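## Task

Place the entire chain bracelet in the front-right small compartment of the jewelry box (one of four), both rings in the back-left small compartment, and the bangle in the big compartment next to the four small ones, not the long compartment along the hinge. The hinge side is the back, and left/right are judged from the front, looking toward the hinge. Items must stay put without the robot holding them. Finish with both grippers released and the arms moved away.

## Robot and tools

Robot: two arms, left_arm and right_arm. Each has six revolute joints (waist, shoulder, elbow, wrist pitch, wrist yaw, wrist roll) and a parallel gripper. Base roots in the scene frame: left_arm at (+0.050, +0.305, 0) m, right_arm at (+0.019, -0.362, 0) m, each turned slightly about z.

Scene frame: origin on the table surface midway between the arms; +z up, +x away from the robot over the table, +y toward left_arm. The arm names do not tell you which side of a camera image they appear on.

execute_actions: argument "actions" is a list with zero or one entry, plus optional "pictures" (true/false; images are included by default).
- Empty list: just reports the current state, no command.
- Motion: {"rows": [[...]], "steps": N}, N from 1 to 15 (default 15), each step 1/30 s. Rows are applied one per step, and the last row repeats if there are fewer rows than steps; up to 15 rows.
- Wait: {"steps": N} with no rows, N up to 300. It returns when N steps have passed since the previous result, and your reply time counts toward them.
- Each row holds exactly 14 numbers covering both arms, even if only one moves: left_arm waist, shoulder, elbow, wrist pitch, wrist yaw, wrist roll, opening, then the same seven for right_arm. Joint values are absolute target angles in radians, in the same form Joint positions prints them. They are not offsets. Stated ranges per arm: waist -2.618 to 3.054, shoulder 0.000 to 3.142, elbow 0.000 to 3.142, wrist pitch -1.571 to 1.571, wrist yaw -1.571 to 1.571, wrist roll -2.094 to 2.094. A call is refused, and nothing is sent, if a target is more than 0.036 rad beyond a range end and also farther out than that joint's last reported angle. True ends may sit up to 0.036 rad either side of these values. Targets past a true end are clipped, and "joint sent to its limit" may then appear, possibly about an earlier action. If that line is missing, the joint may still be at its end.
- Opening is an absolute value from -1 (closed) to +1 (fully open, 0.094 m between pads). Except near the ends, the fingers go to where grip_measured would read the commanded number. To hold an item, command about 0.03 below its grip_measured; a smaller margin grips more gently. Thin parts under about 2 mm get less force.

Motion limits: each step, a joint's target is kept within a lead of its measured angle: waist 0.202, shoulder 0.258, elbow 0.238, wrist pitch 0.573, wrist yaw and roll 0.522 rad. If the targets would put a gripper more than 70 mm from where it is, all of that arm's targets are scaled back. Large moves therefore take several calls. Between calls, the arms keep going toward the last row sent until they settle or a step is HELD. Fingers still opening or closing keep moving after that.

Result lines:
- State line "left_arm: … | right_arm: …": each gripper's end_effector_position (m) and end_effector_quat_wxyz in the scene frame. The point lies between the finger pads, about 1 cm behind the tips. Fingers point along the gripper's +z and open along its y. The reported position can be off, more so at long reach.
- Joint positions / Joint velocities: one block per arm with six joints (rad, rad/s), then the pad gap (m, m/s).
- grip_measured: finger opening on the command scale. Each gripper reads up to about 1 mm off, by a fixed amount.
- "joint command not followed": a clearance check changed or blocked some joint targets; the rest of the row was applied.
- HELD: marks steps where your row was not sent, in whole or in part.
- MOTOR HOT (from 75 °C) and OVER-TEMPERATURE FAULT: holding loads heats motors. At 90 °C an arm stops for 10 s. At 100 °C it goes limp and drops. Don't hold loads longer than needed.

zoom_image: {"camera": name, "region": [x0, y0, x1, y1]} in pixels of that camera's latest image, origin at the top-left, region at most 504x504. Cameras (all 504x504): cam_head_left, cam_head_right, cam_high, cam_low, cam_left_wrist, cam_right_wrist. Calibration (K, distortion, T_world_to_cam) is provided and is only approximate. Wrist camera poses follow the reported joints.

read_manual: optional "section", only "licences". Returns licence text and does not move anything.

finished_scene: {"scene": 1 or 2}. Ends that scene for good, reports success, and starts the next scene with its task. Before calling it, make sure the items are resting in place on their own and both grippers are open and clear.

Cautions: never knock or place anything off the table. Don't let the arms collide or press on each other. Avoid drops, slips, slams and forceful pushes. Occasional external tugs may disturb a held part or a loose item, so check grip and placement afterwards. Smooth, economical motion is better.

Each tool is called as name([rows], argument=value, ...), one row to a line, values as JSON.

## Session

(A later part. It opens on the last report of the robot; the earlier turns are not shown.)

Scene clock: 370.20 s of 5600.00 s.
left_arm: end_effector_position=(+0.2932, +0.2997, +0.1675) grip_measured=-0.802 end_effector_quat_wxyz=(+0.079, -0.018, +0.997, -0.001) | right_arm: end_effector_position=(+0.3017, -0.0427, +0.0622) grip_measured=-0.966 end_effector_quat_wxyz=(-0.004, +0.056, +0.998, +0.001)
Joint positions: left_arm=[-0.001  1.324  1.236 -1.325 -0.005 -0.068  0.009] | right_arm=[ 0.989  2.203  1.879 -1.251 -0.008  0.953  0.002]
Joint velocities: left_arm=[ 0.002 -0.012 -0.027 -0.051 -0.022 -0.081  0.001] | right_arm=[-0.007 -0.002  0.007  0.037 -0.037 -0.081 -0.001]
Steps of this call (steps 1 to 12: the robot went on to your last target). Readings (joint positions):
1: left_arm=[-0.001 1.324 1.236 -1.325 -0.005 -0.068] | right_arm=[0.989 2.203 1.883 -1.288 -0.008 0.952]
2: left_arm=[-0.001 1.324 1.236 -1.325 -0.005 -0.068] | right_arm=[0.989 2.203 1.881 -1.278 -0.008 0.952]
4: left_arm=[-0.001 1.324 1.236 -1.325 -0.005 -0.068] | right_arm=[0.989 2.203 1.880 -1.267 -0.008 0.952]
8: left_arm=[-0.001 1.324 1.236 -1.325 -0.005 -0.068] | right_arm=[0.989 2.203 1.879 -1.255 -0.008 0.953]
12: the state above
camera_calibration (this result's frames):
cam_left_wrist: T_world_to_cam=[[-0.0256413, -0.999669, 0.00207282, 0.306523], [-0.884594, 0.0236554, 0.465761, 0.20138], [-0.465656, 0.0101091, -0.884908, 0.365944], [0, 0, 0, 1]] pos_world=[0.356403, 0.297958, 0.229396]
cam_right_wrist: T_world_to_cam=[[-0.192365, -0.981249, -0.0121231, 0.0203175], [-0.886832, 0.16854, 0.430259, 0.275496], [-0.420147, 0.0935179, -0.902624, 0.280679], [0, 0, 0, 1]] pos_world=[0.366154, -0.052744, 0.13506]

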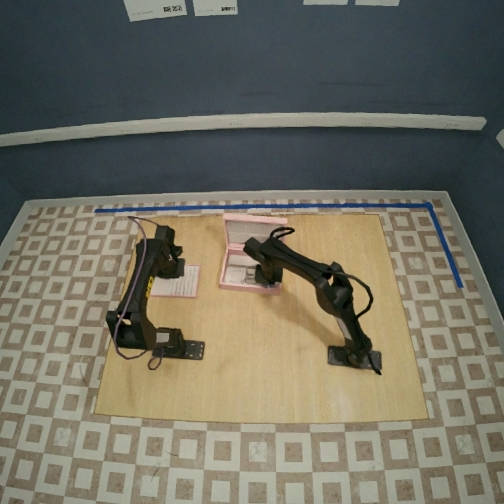

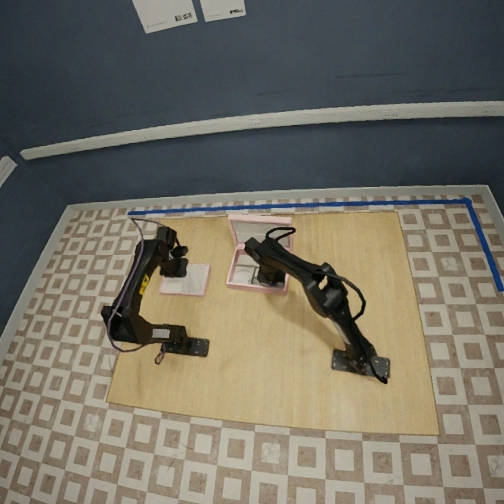

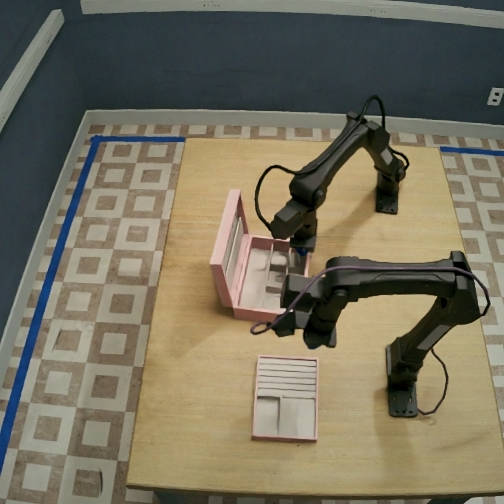

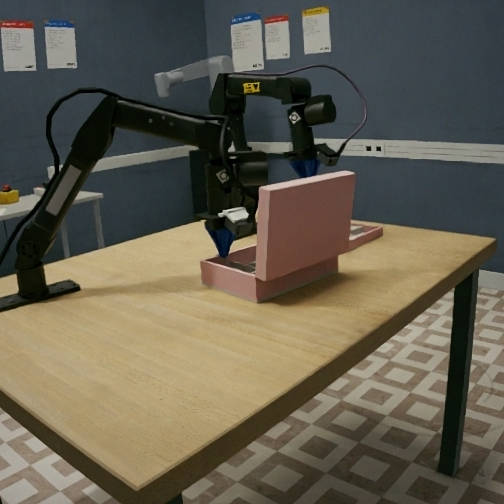

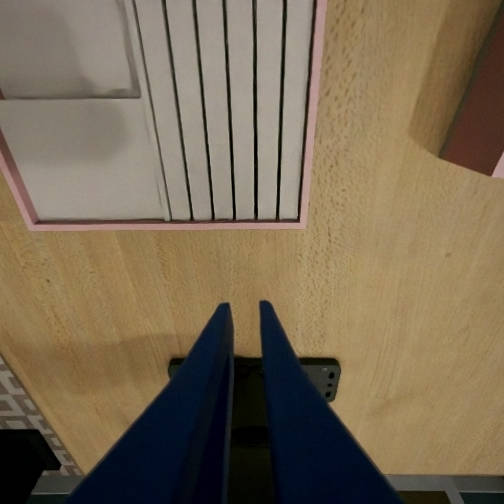

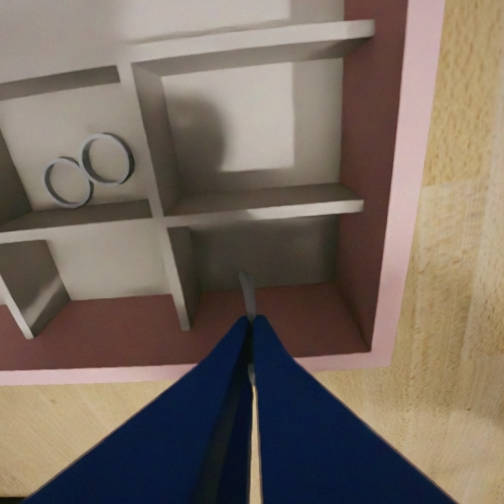

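execute_actions([
  {"rows":[[0,1.32,1.22,-1.33,0,-0.06,-0.8,0.96,2.2,1.87,-1.21,0,0.96,-1],[0,1.32,1.22,-1.33,0,-0.06,-0.8,0.96,2.2,1.87,-1.2,0,0.96,-1],[0,1.32,1.22,-1.33,0,-0.06,-0.8,0.96,2.2,1.87,-1.2,0,0.96,-1],[0,1.32,1.22,-1.33,0,-0.06,-0.8,0.96,2.2,1.87,-1.2,0,0.96,-1],[0,1.32,1.22,-1.33,0,-0.06,-0.8,0.96,2.2,1.86,-1.19,0,0.96,-1],[0,1.32,1.22,-1.33,0,-0.06,-0.8,0.96,2.2,1.85,-1.18,0,0.96,-1],[0,1.32,1.22,-1.33,0,-0.06,-0.8,0.96,2.2,1.84,-1.17,0,0.96,-1],[0,1.32,1.22,-1.33,0,-0.06,-0.8,0.96,2.2,1.83,-1.16,0,0.96,-1],[0,1.32,1.22,-1.33,0,-0.06,-0.8,0.96,2.2,1.82,-1.16,0,0.96,-1],[0,1.32,1.22,-1.33,0,-0.06,-0.8,0.96,2.2,1.81,-1.16,0,0.96,-1]]},
])

Scene clock: 376.23 s of 5600.00 s.
left_arm: end_effector_position=(+0.2932, +0.2997, +0.1675) grip_measured=-0.802 end_effector_quat_wxyz=(+0.079, -0.018, +0.997, -0.001) | right_arm: end_effector_position=(+0.3095, -0.0498, +0.0459) grip_measured=-0.966 end_effector_quat_wxyz=(-0.002, +0.069, +0.998, +0.004)
Joint positions: left_arm=[-0.001  1.324  1.236 -1.325 -0.005 -0.068  0.009] | right_arm=[ 0.964  2.203  1.814 -1.179 -0.008  0.954  0.002]
Joint velocities: left_arm=[ 0.002 -0.002  0.002  0.022  0.051 -0.037 -0.001] | right_arm=[-0.002  0.012 -0.012 -0.051  0.007 -0.007  0.001]
Steps of this call (steps 1 to 30: the robot went on to your last target; steps 31 to 166: nothing new was sent; steps 167 to 181: all 15 steps of this action). Readings (joint positions):
167: left_arm=[-0.001 1.324 1.236 -1.325 -0.005 -0.068] | right_arm=[0.987 2.203 1.879 -1.247 -0.008 0.953]
168: left_arm=[-0.001 1.324 1.236 -1.325 -0.005 -0.068] | right_arm=[0.984 2.203 1.879 -1.241 -0.008 0.953]
170: left_arm=[-0.001 1.324 1.236 -1.325 -0.005 -0.068] | right_arm=[0.976 2.203 1.879 -1.228 -0.008 0.953]
174: left_arm=[-0.001 1.324 1.236 -1.325 -0.005 -0.068] | right_arm=[0.965 2.203 1.859 -1.197 -0.008 0.953]
181: the state above
camera_calibration (this result's frames):
cam_left_wrist: T_world_to_cam=[[-0.0256413, -0.999669, 0.00207282, 0.306523], [-0.884594, 0.0236554, 0.465761, 0.20138], [-0.465656, 0.0101091, -0.884908, 0.365944], [0, 0, 0, 1]] pos_world=[0.356403, 0.297958, 0.229396]
cam_right_wrist: T_world_to_cam=[[-0.217303, -0.975932, -0.0183456, 0.0228357], [-0.884365, 0.18889, 0.426872, 0.291017], [-0.413133, 0.108985, -0.904126, 0.268525], [0, 0, 0, 1]] pos_world=[0.373264, -0.0619494, 0.118972]

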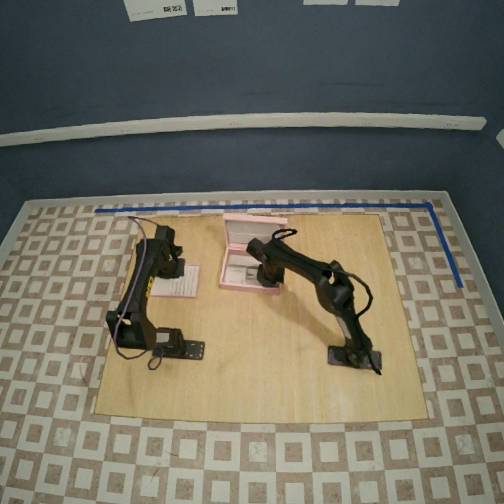

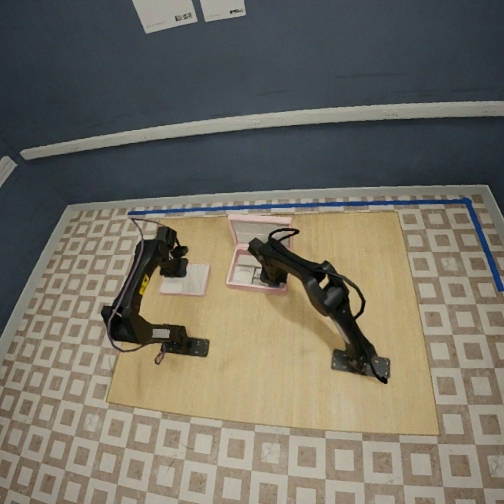

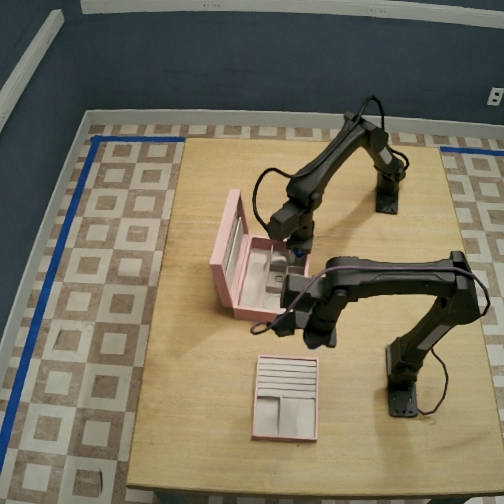

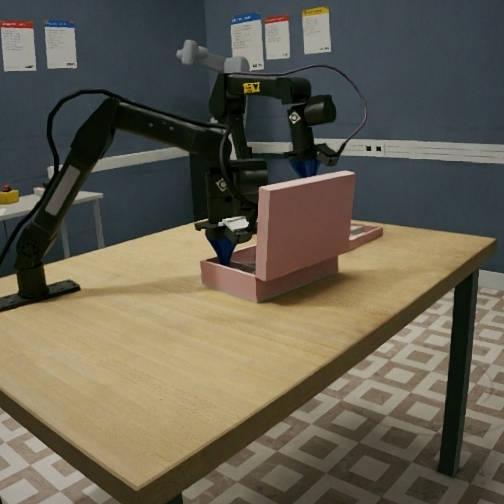

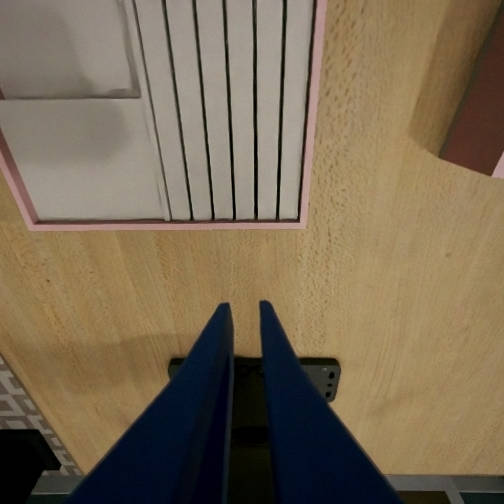

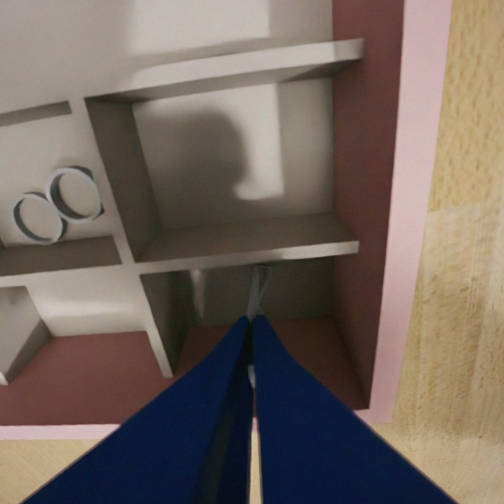

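execute_actions([
  {"rows":[[0,1.32,1.22,-1.33,0,-0.06,-0.8,0.96,2.2,1.8,-1.16,0,0.96,-1],[0,1.32,1.22,-1.33,0,-0.06,-0.8,0.96,2.2,1.79,-1.16,0,0.96,-1],[0,1.32,1.22,-1.33,0,-0.06,-0.8,0.96,2.2,1.78,-1.15,0,0.96,-1],[0,1.32,1.22,-1.33,0,-0.06,-0.8,0.96,2.2,1.77,-1.14,0,0.96,-1],[0,1.32,1.22,-1.33,0,-0.06,-0.8,0.96,2.2,1.76,-1.13,0,0.96,-1]]},
], pictures=false)

execute_actions([
  {"rows":[[0,1.32,1.22,-1.33,0,-0.06,-0.8,0.96,2.2,1.76,-1.13,0,0.96,-0.7]],"steps":12},
])

Scene clock: 381.97 s of 5600.00 s.
left_arm: end_effector_position=(+0.2932, +0.2997, +0.1675) grip_measured=-0.802 end_effector_quat_wxyz=(+0.079, -0.018, +0.997, -0.001) | right_arm: end_effector_position=(+0.3062, -0.0534, +0.0337) grip_measured=-0.966 end_effector_quat_wxyz=(-0.006, +0.069, +0.998, -0.000)
Joint positions: left_arm=[-0.001  1.324  1.236 -1.325 -0.005 -0.068  0.009] | right_arm=[ 0.964  2.203  1.765 -1.141 -0.008  0.954  0.002]
Joint velocities: left_arm=[-0.012  0.007 -0.002  0.022 -0.154 -0.066  0.001] | right_arm=[-0.002  0.012 -0.012  0.095  0.007 -0.007 -0.   ]
Steps of this call (steps 1 to 15: the robot went on to your last target; steps 16 to 157: nothing new was sent; steps 158 to 172: all 15 steps of this action). Readings (joint positions):
158: left_arm=[-0.001 1.324 1.236 -1.325 -0.005 -0.068] | right_arm=[0.964 2.203 1.814 -1.169 -0.008 0.954]
159: left_arm=[-0.001 1.324 1.236 -1.325 -0.005 -0.068] | right_arm=[0.964 2.203 1.812 -1.167 -0.008 0.954]
161: left_arm=[-0.001 1.324 1.236 -1.325 -0.005 -0.068] | right_arm=[0.964 2.203 1.800 -1.160 -0.008 0.954]
165: left_arm=[-0.001 1.324 1.236 -1.325 -0.005 -0.068] | right_arm=[0.964 2.203 1.767 -1.149 -0.008 0.954]
172: the state above

Scene clock: 382.37 s of 5600.00 s.
left_arm: end_effector_position=(+0.2932, +0.2997, +0.1675) grip_measured=-0.802 end_effector_quat_wxyz=(+0.079, -0.018, +0.997, -0.001) | right_arm: end_effector_position=(+0.3065, -0.0530, +0.0337) grip_measured=-0.703 end_effector_quat_wxyz=(-0.005, +0.069, +0.998, +0.000)
Joint positions: left_arm=[-0.001  1.324  1.236 -1.325 -0.005 -0.068  0.009] | right_arm=[ 0.964  2.203  1.765 -1.139 -0.008  0.954  0.014]
Joint velocities: left_arm=[-0.017  0.002 -0.022 -0.007  0.081  0.037  0.001] | right_arm=[ 0.017  0.007 -0.007  0.007  0.007  0.022 -0.   ]
Steps of this call (steps 1 to 12: all 12 steps of this action). Readings (joint positions):
1: left_arm=[-0.001 1.324 1.236 -1.325 -0.005 -0.068] | right_arm=[0.964 2.203 1.765 -1.140 -0.008 0.954]
2: left_arm=[-0.001 1.324 1.236 -1.325 -0.005 -0.068] | right_arm=[0.964 2.203 1.765 -1.140 -0.008 0.954]
4: left_arm=[-0.001 1.324 1.236 -1.325 -0.005 -0.068] | right_arm=[0.964 2.203 1.765 -1.139 -0.008 0.954]
8: left_arm=[-0.001 1.324 1.236 -1.325 -0.005 -0.068] | right_arm=[0.964 2.203 1.765 -1.139 -0.008 0.954]
12: the state above
camera_calibration (this result's frames):
cam_left_wrist: T_world_to_cam=[[-0.0256413, -0.999669, 0.00207282, 0.306523], [-0.884594, 0.0236554, 0.465761, 0.20138], [-0.465656, 0.0101091, -0.884908, 0.365944], [0, 0, 0, 1]] pos_world=[0.356403, 0.297958, 0.229396]
cam_right_wrist: T_world_to_cam=[[-0.217394, -0.976028, -0.0104769, 0.0185923], [-0.881671, 0.19175, 0.431147, 0.293315], [-0.418802, 0.102966, -0.902221, 0.258018], [0, 0, 0, 1]] pos_world=[0.370708, -0.0646634, 0.106523]

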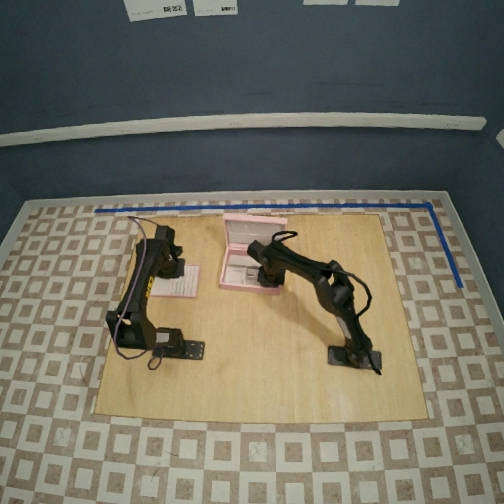

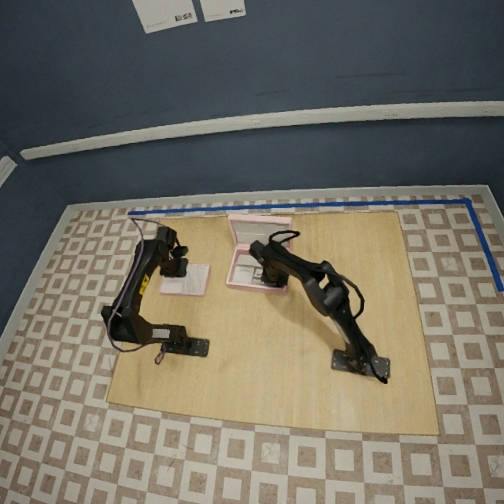

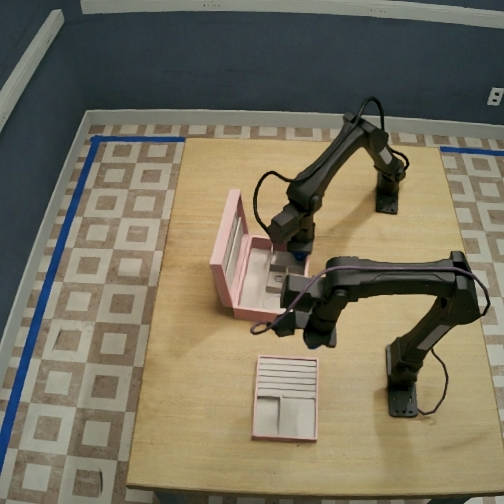

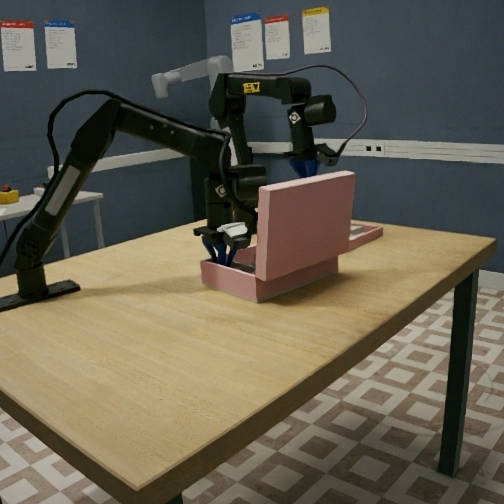

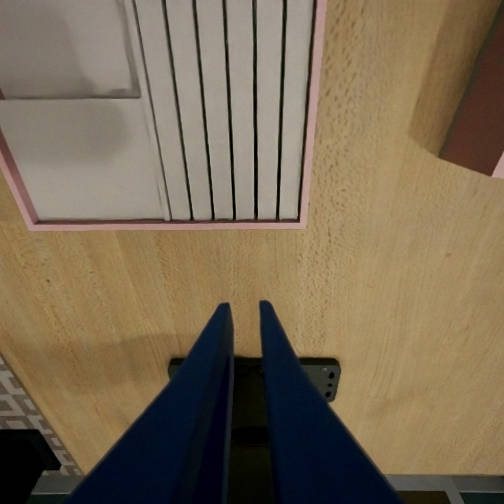

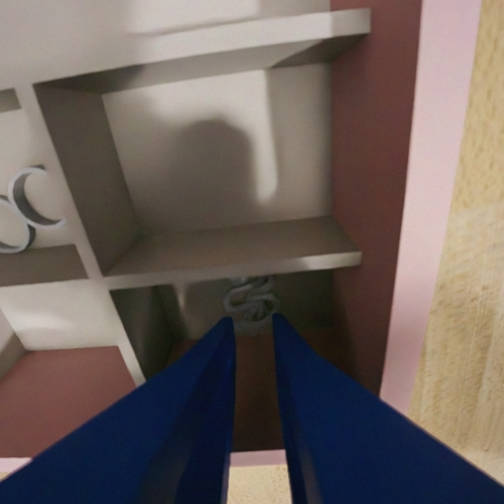

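execute_actions([
  {"rows":[[0,1.32,1.22,-1.33,0,-0.06,-0.8,0.96,2.2,1.8,-1.17,0,0.96,-0.7],[0,1.32,1.22,-1.33,0,-0.06,-0.8,0.96,2.2,1.84,-1.21,0,0.96,-0.7],[0,1.32,1.22,-1.33,0,-0.06,-0.8,0.96,2.2,1.88,-1.25,0,0.96,-0.7],[0,1.32,1.22,-1.33,0,-0.06,-0.8,0.96,2.2,1.92,-1.29,0,0.96,-0.7],[0,1.32,1.22,-1.33,0,-0.06,-0.8,0.96,2.2,1.96,-1.33,0,0.96,-0.7],[0,1.32,1.22,-1.33,0,-0.06,-0.8,0.96,2.2,2.0,-1.37,0,0.96,-0.7],[0,1.32,1.22,-1.33,0,-0.06,-0.8,0.96,2.2,2.05,-1.41,0,0.96,-0.7],[0,1.32,1.22,-1.33,0,-0.06,-0.8,0.96,2.19,2.1,-1.45,0,0.96,-0.7]],"steps":15},
], pictures=false)

execute_actions([
  {"steps":10},
], pictures=false)

execute_actions([
  {"rows":[[0,1.32,1.22,-1.33,0,-0.06,-0.8,0.1,1.7,1.7,-1.4,0,0.2,-0.7]],"steps":15},
], pictures=false)

execute_actions([
  {"steps":30},
])

Scene clock: 401.77 s of 5600.00 s.
left_arm: end_effector_position=(+0.2932, +0.2997, +0.1675) grip_measured=-0.802 end_effector_quat_wxyz=(+0.079, -0.018, +0.997, -0.001) | right_arm: end_effector_position=(+0.3193, -0.0395, +0.1234) grip_measured=-0.703 end_effector_quat_wxyz=(+0.021, +0.069, +0.997, +0.032)
Joint positions: left_arm=[-0.001  1.324  1.236 -1.325 -0.005 -0.068  0.009] | right_arm=[ 0.964  2.184  2.09  -1.4   -0.008  0.954  0.014]
Joint velocities: left_arm=[-0.022 -0.002  0.022 -0.022 -0.022 -0.051  0.001] | right_arm=[ 0.007  0.002 -0.007 -0.227  0.037 -0.037  0.   ]
Steps of this call (steps 1 to 15: the robot went on to your last target; steps 16 to 90: nothing new was sent; then 15.90 s passed at rest; steps 91 to 105: all 15 steps of this action). Readings (joint positions):
91: left_arm=[-0.001 1.324 1.236 -1.325 -0.005 -0.068] | right_arm=[0.964 2.203 1.766 -1.141 -0.008 0.954]
92: left_arm=[-0.001 1.324 1.236 -1.325 -0.005 -0.068] | right_arm=[0.964 2.205 1.775 -1.154 -0.008 0.954]
94: left_arm=[-0.001 1.324 1.236 -1.325 -0.005 -0.068] | right_arm=[0.964 2.215 1.824 -1.199 -0.008 0.954]
98: left_arm=[-0.001 1.324 1.236 -1.325 -0.005 -0.068] | right_arm=[0.964 2.221 1.988 -1.310 -0.008 0.954]
105: the state above

Scene clock: 402.10 s of 5600.00 s.
left_arm: end_effector_position=(+0.2932, +0.2997, +0.1675) grip_measured=-0.802 end_effector_quat_wxyz=(+0.079, -0.018, +0.997, -0.001) | right_arm: end_effector_position=(+0.3134, -0.0457, +0.1205) grip_measured=-0.703 end_effector_quat_wxyz=(+0.008, +0.069, +0.997, +0.016)
Joint positions: left_arm=[-0.001  1.324  1.236 -1.325 -0.005 -0.068  0.009] | right_arm=[ 0.964  2.19   2.09  -1.435 -0.008  0.954  0.014]
Joint velocities: left_arm=[-0.002 -0.002  0.002  0.007 -0.022 -0.051  0.   ] | right_arm=[-0.012 -0.002  0.007 -0.051  0.037 -0.051  0.   ]
Steps of this call (steps 1 to 10: the robot went on to your last target). Readings (joint positions):
1: left_arm=[-0.001 1.324 1.236 -1.325 -0.005 -0.068] | right_arm=[0.964 2.186 2.090 -1.409 -0.008 0.954]
2: left_arm=[-0.001 1.324 1.236 -1.325 -0.005 -0.068] | right_arm=[0.964 2.188 2.090 -1.416 -0.008 0.954]
4: left_arm=[-0.001 1.324 1.236 -1.325 -0.005 -0.068] | right_arm=[0.964 2.190 2.090 -1.425 -0.008 0.954]
8: left_arm=[-0.001 1.324 1.236 -1.325 -0.005 -0.068] | right_arm=[0.964 2.190 2.090 -1.433 -0.008 0.954]
10: the state above

Scene clock: 402.60 s of 5600.00 s.
left_arm: end_effector_position=(+0.2932, +0.2997, +0.1675) grip_measured=-0.802 end_effector_quat_wxyz=(+0.079, -0.018, +0.997, -0.001) | right_arm: end_effector_position=(+0.3667, -0.3508, +0.2015) grip_measured=-0.703 end_effector_quat_wxyz=(+0.099, +0.122, +0.987, +0.019)
Joint positions: left_arm=[-0.001  1.324  1.236 -1.325 -0.005 -0.068  0.009] | right_arm=[ 0.173  1.702  1.721 -1.389 -0.009  0.27   0.014]
Joint velocities: left_arm=[ 0.002 -0.002  0.007  0.007 -0.051  0.022 -0.001] | right_arm=[-1.907 -0.002  0.002 -0.022  0.198 -0.344 -0.   ]
Steps of this call (steps 1 to 15: all 15 steps of this action). Readings (joint positions):
1: left_arm=[-0.001 1.324 1.236 -1.325 -0.005 -0.068] | right_arm=[0.953 2.166 2.052 -1.410 -0.014 0.896]
2: left_arm=[-0.001 1.324 1.236 -1.325 -0.005 -0.068] | right_arm=[0.934 2.127 1.989 -1.391 -0.020 0.829]
4: left_arm=[-0.001 1.324 1.236 -1.325 -0.005 -0.068] | right_arm=[0.864 2.036 1.866 -1.387 -0.022 0.697]
8: left_arm=[-0.001 1.324 1.236 -1.325 -0.005 -0.068] | right_arm=[0.661 1.854 1.733 -1.395 -0.020 0.483]
15: the state above

Scene clock: 403.60 s of 5600.00 s.
left_arm: end_effector_position=(+0.2932, +0.2997, +0.1675) grip_measured=-0.802 end_effector_quat_wxyz=(+0.079, -0.018, +0.997, -0.001) | right_arm: end_effector_position=(+0.3629, -0.3804, +0.1968) grip_measured=-0.703 end_effector_quat_wxyz=(+0.091, +0.130, +0.987, +0.004)
Joint positions: left_arm=[-0.001  1.324  1.236 -1.325 -0.005 -0.068  0.009] | right_arm=[ 0.095  1.703  1.707 -1.393  0.007  0.207  0.014]
Joint velocities: left_arm=[ 0.002 -0.007 -0.027 -0.022 -0.051  0.051  0.   ] | right_arm=[-0.002  0.007  0.002 -0.095 -0.066 -0.066 -0.   ]
Steps of this call (steps 1 to 30: the robot went on to your last target). Readings (joint positions):
1: left_arm=[-0.001 1.324 1.236 -1.325 -0.005 -0.068] | right_arm=[0.118 1.703 1.719 -1.387 0.000 0.259]
2: left_arm=[-0.001 1.324 1.236 -1.325 -0.005 -0.068] | right_arm=[0.083 1.703 1.715 -1.387 0.009 0.250]
4: left_arm=[-0.001 1.324 1.236 -1.325 -0.005 -0.068] | right_arm=[0.066 1.703 1.708 -1.391 0.016 0.236]
8: left_arm=[-0.001 1.324 1.236 -1.325 -0.005 -0.068] | right_arm=[0.091 1.703 1.707 -1.393 0.010 0.219]
30: the state above
All arms were judged still, so your last target was given up. Only a new action makes them travel on or press farther. Fingers that are still opening or closing keep moving.
camera_calibration (this result's frames):
cam_left_wrist: T_world_to_cam=[[-0.0256413, -0.999669, 0.00207282, 0.306523], [-0.884594, 0.0236554, 0.465761, 0.20138], [-0.465656, 0.0101091, -0.884908, 0.365944], [0, 0, 0, 1]] pos_world=[0.356403, 0.297958, 0.229396]
cam_right_wrist: T_world_to_cam=[[-0.329691, -0.942427, -0.0559951, -0.224498], [-0.916993, 0.305558, 0.256432, 0.426], [-0.224559, 0.135891, -0.964939, 0.416894], [0, 0, 0, 1]] pos_world=[0.410241, -0.398392, 0.280466]

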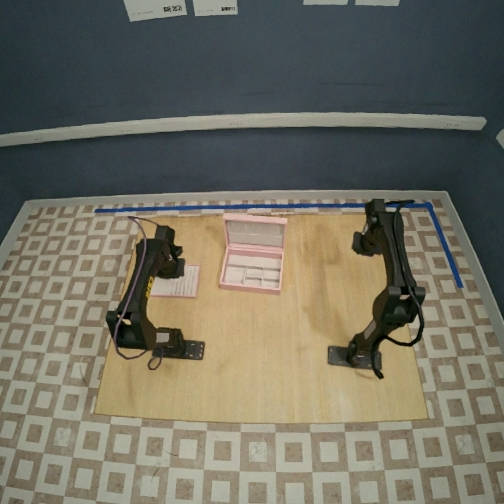

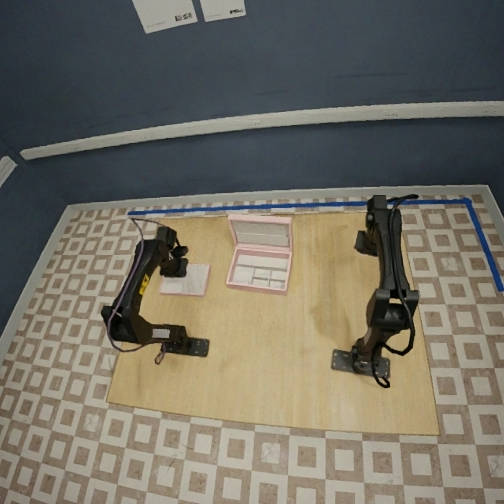

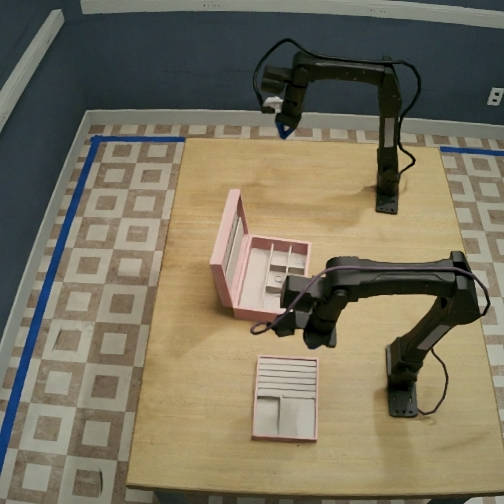

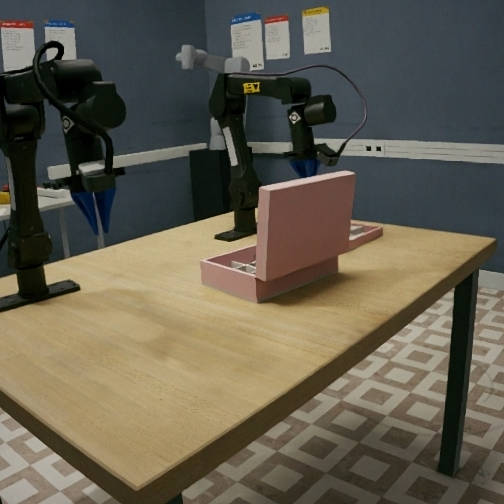

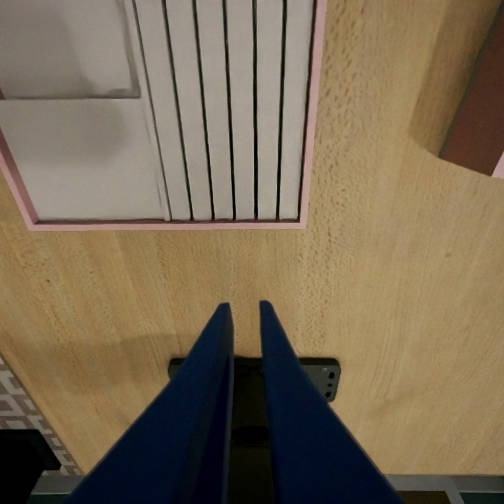

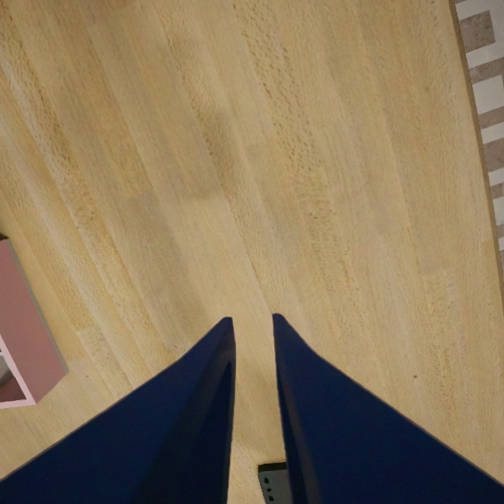

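zoom_image(camera="cam_head_left", region=[210,230,300,300])

zoom_image(camera="cam_high", region=[220,225,330,325])

Region (210, 230, 300, 300) of cam_head_left's 504x504 image, scaled by 5.600, with more detail than that image has.

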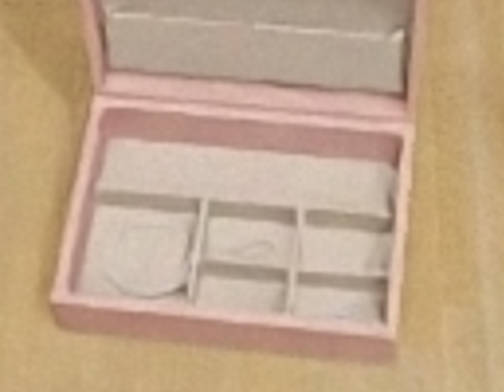

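Region (220, 225, 330, 325) of cam_high's 504x504 image, scaled by 4.582, with more detail than that image has; it fills the top 458 rows of this view, and the rest is white.

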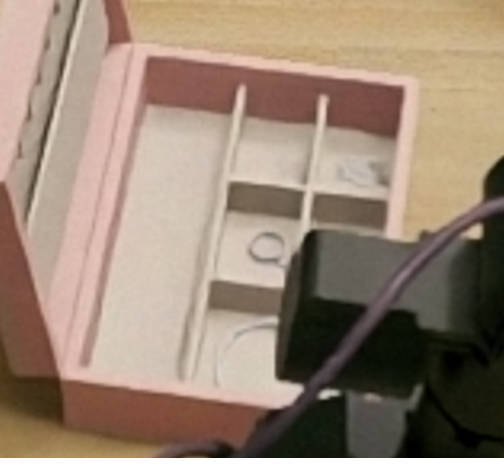

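finished_scene(scene=1)

The scene is finished: the task was done.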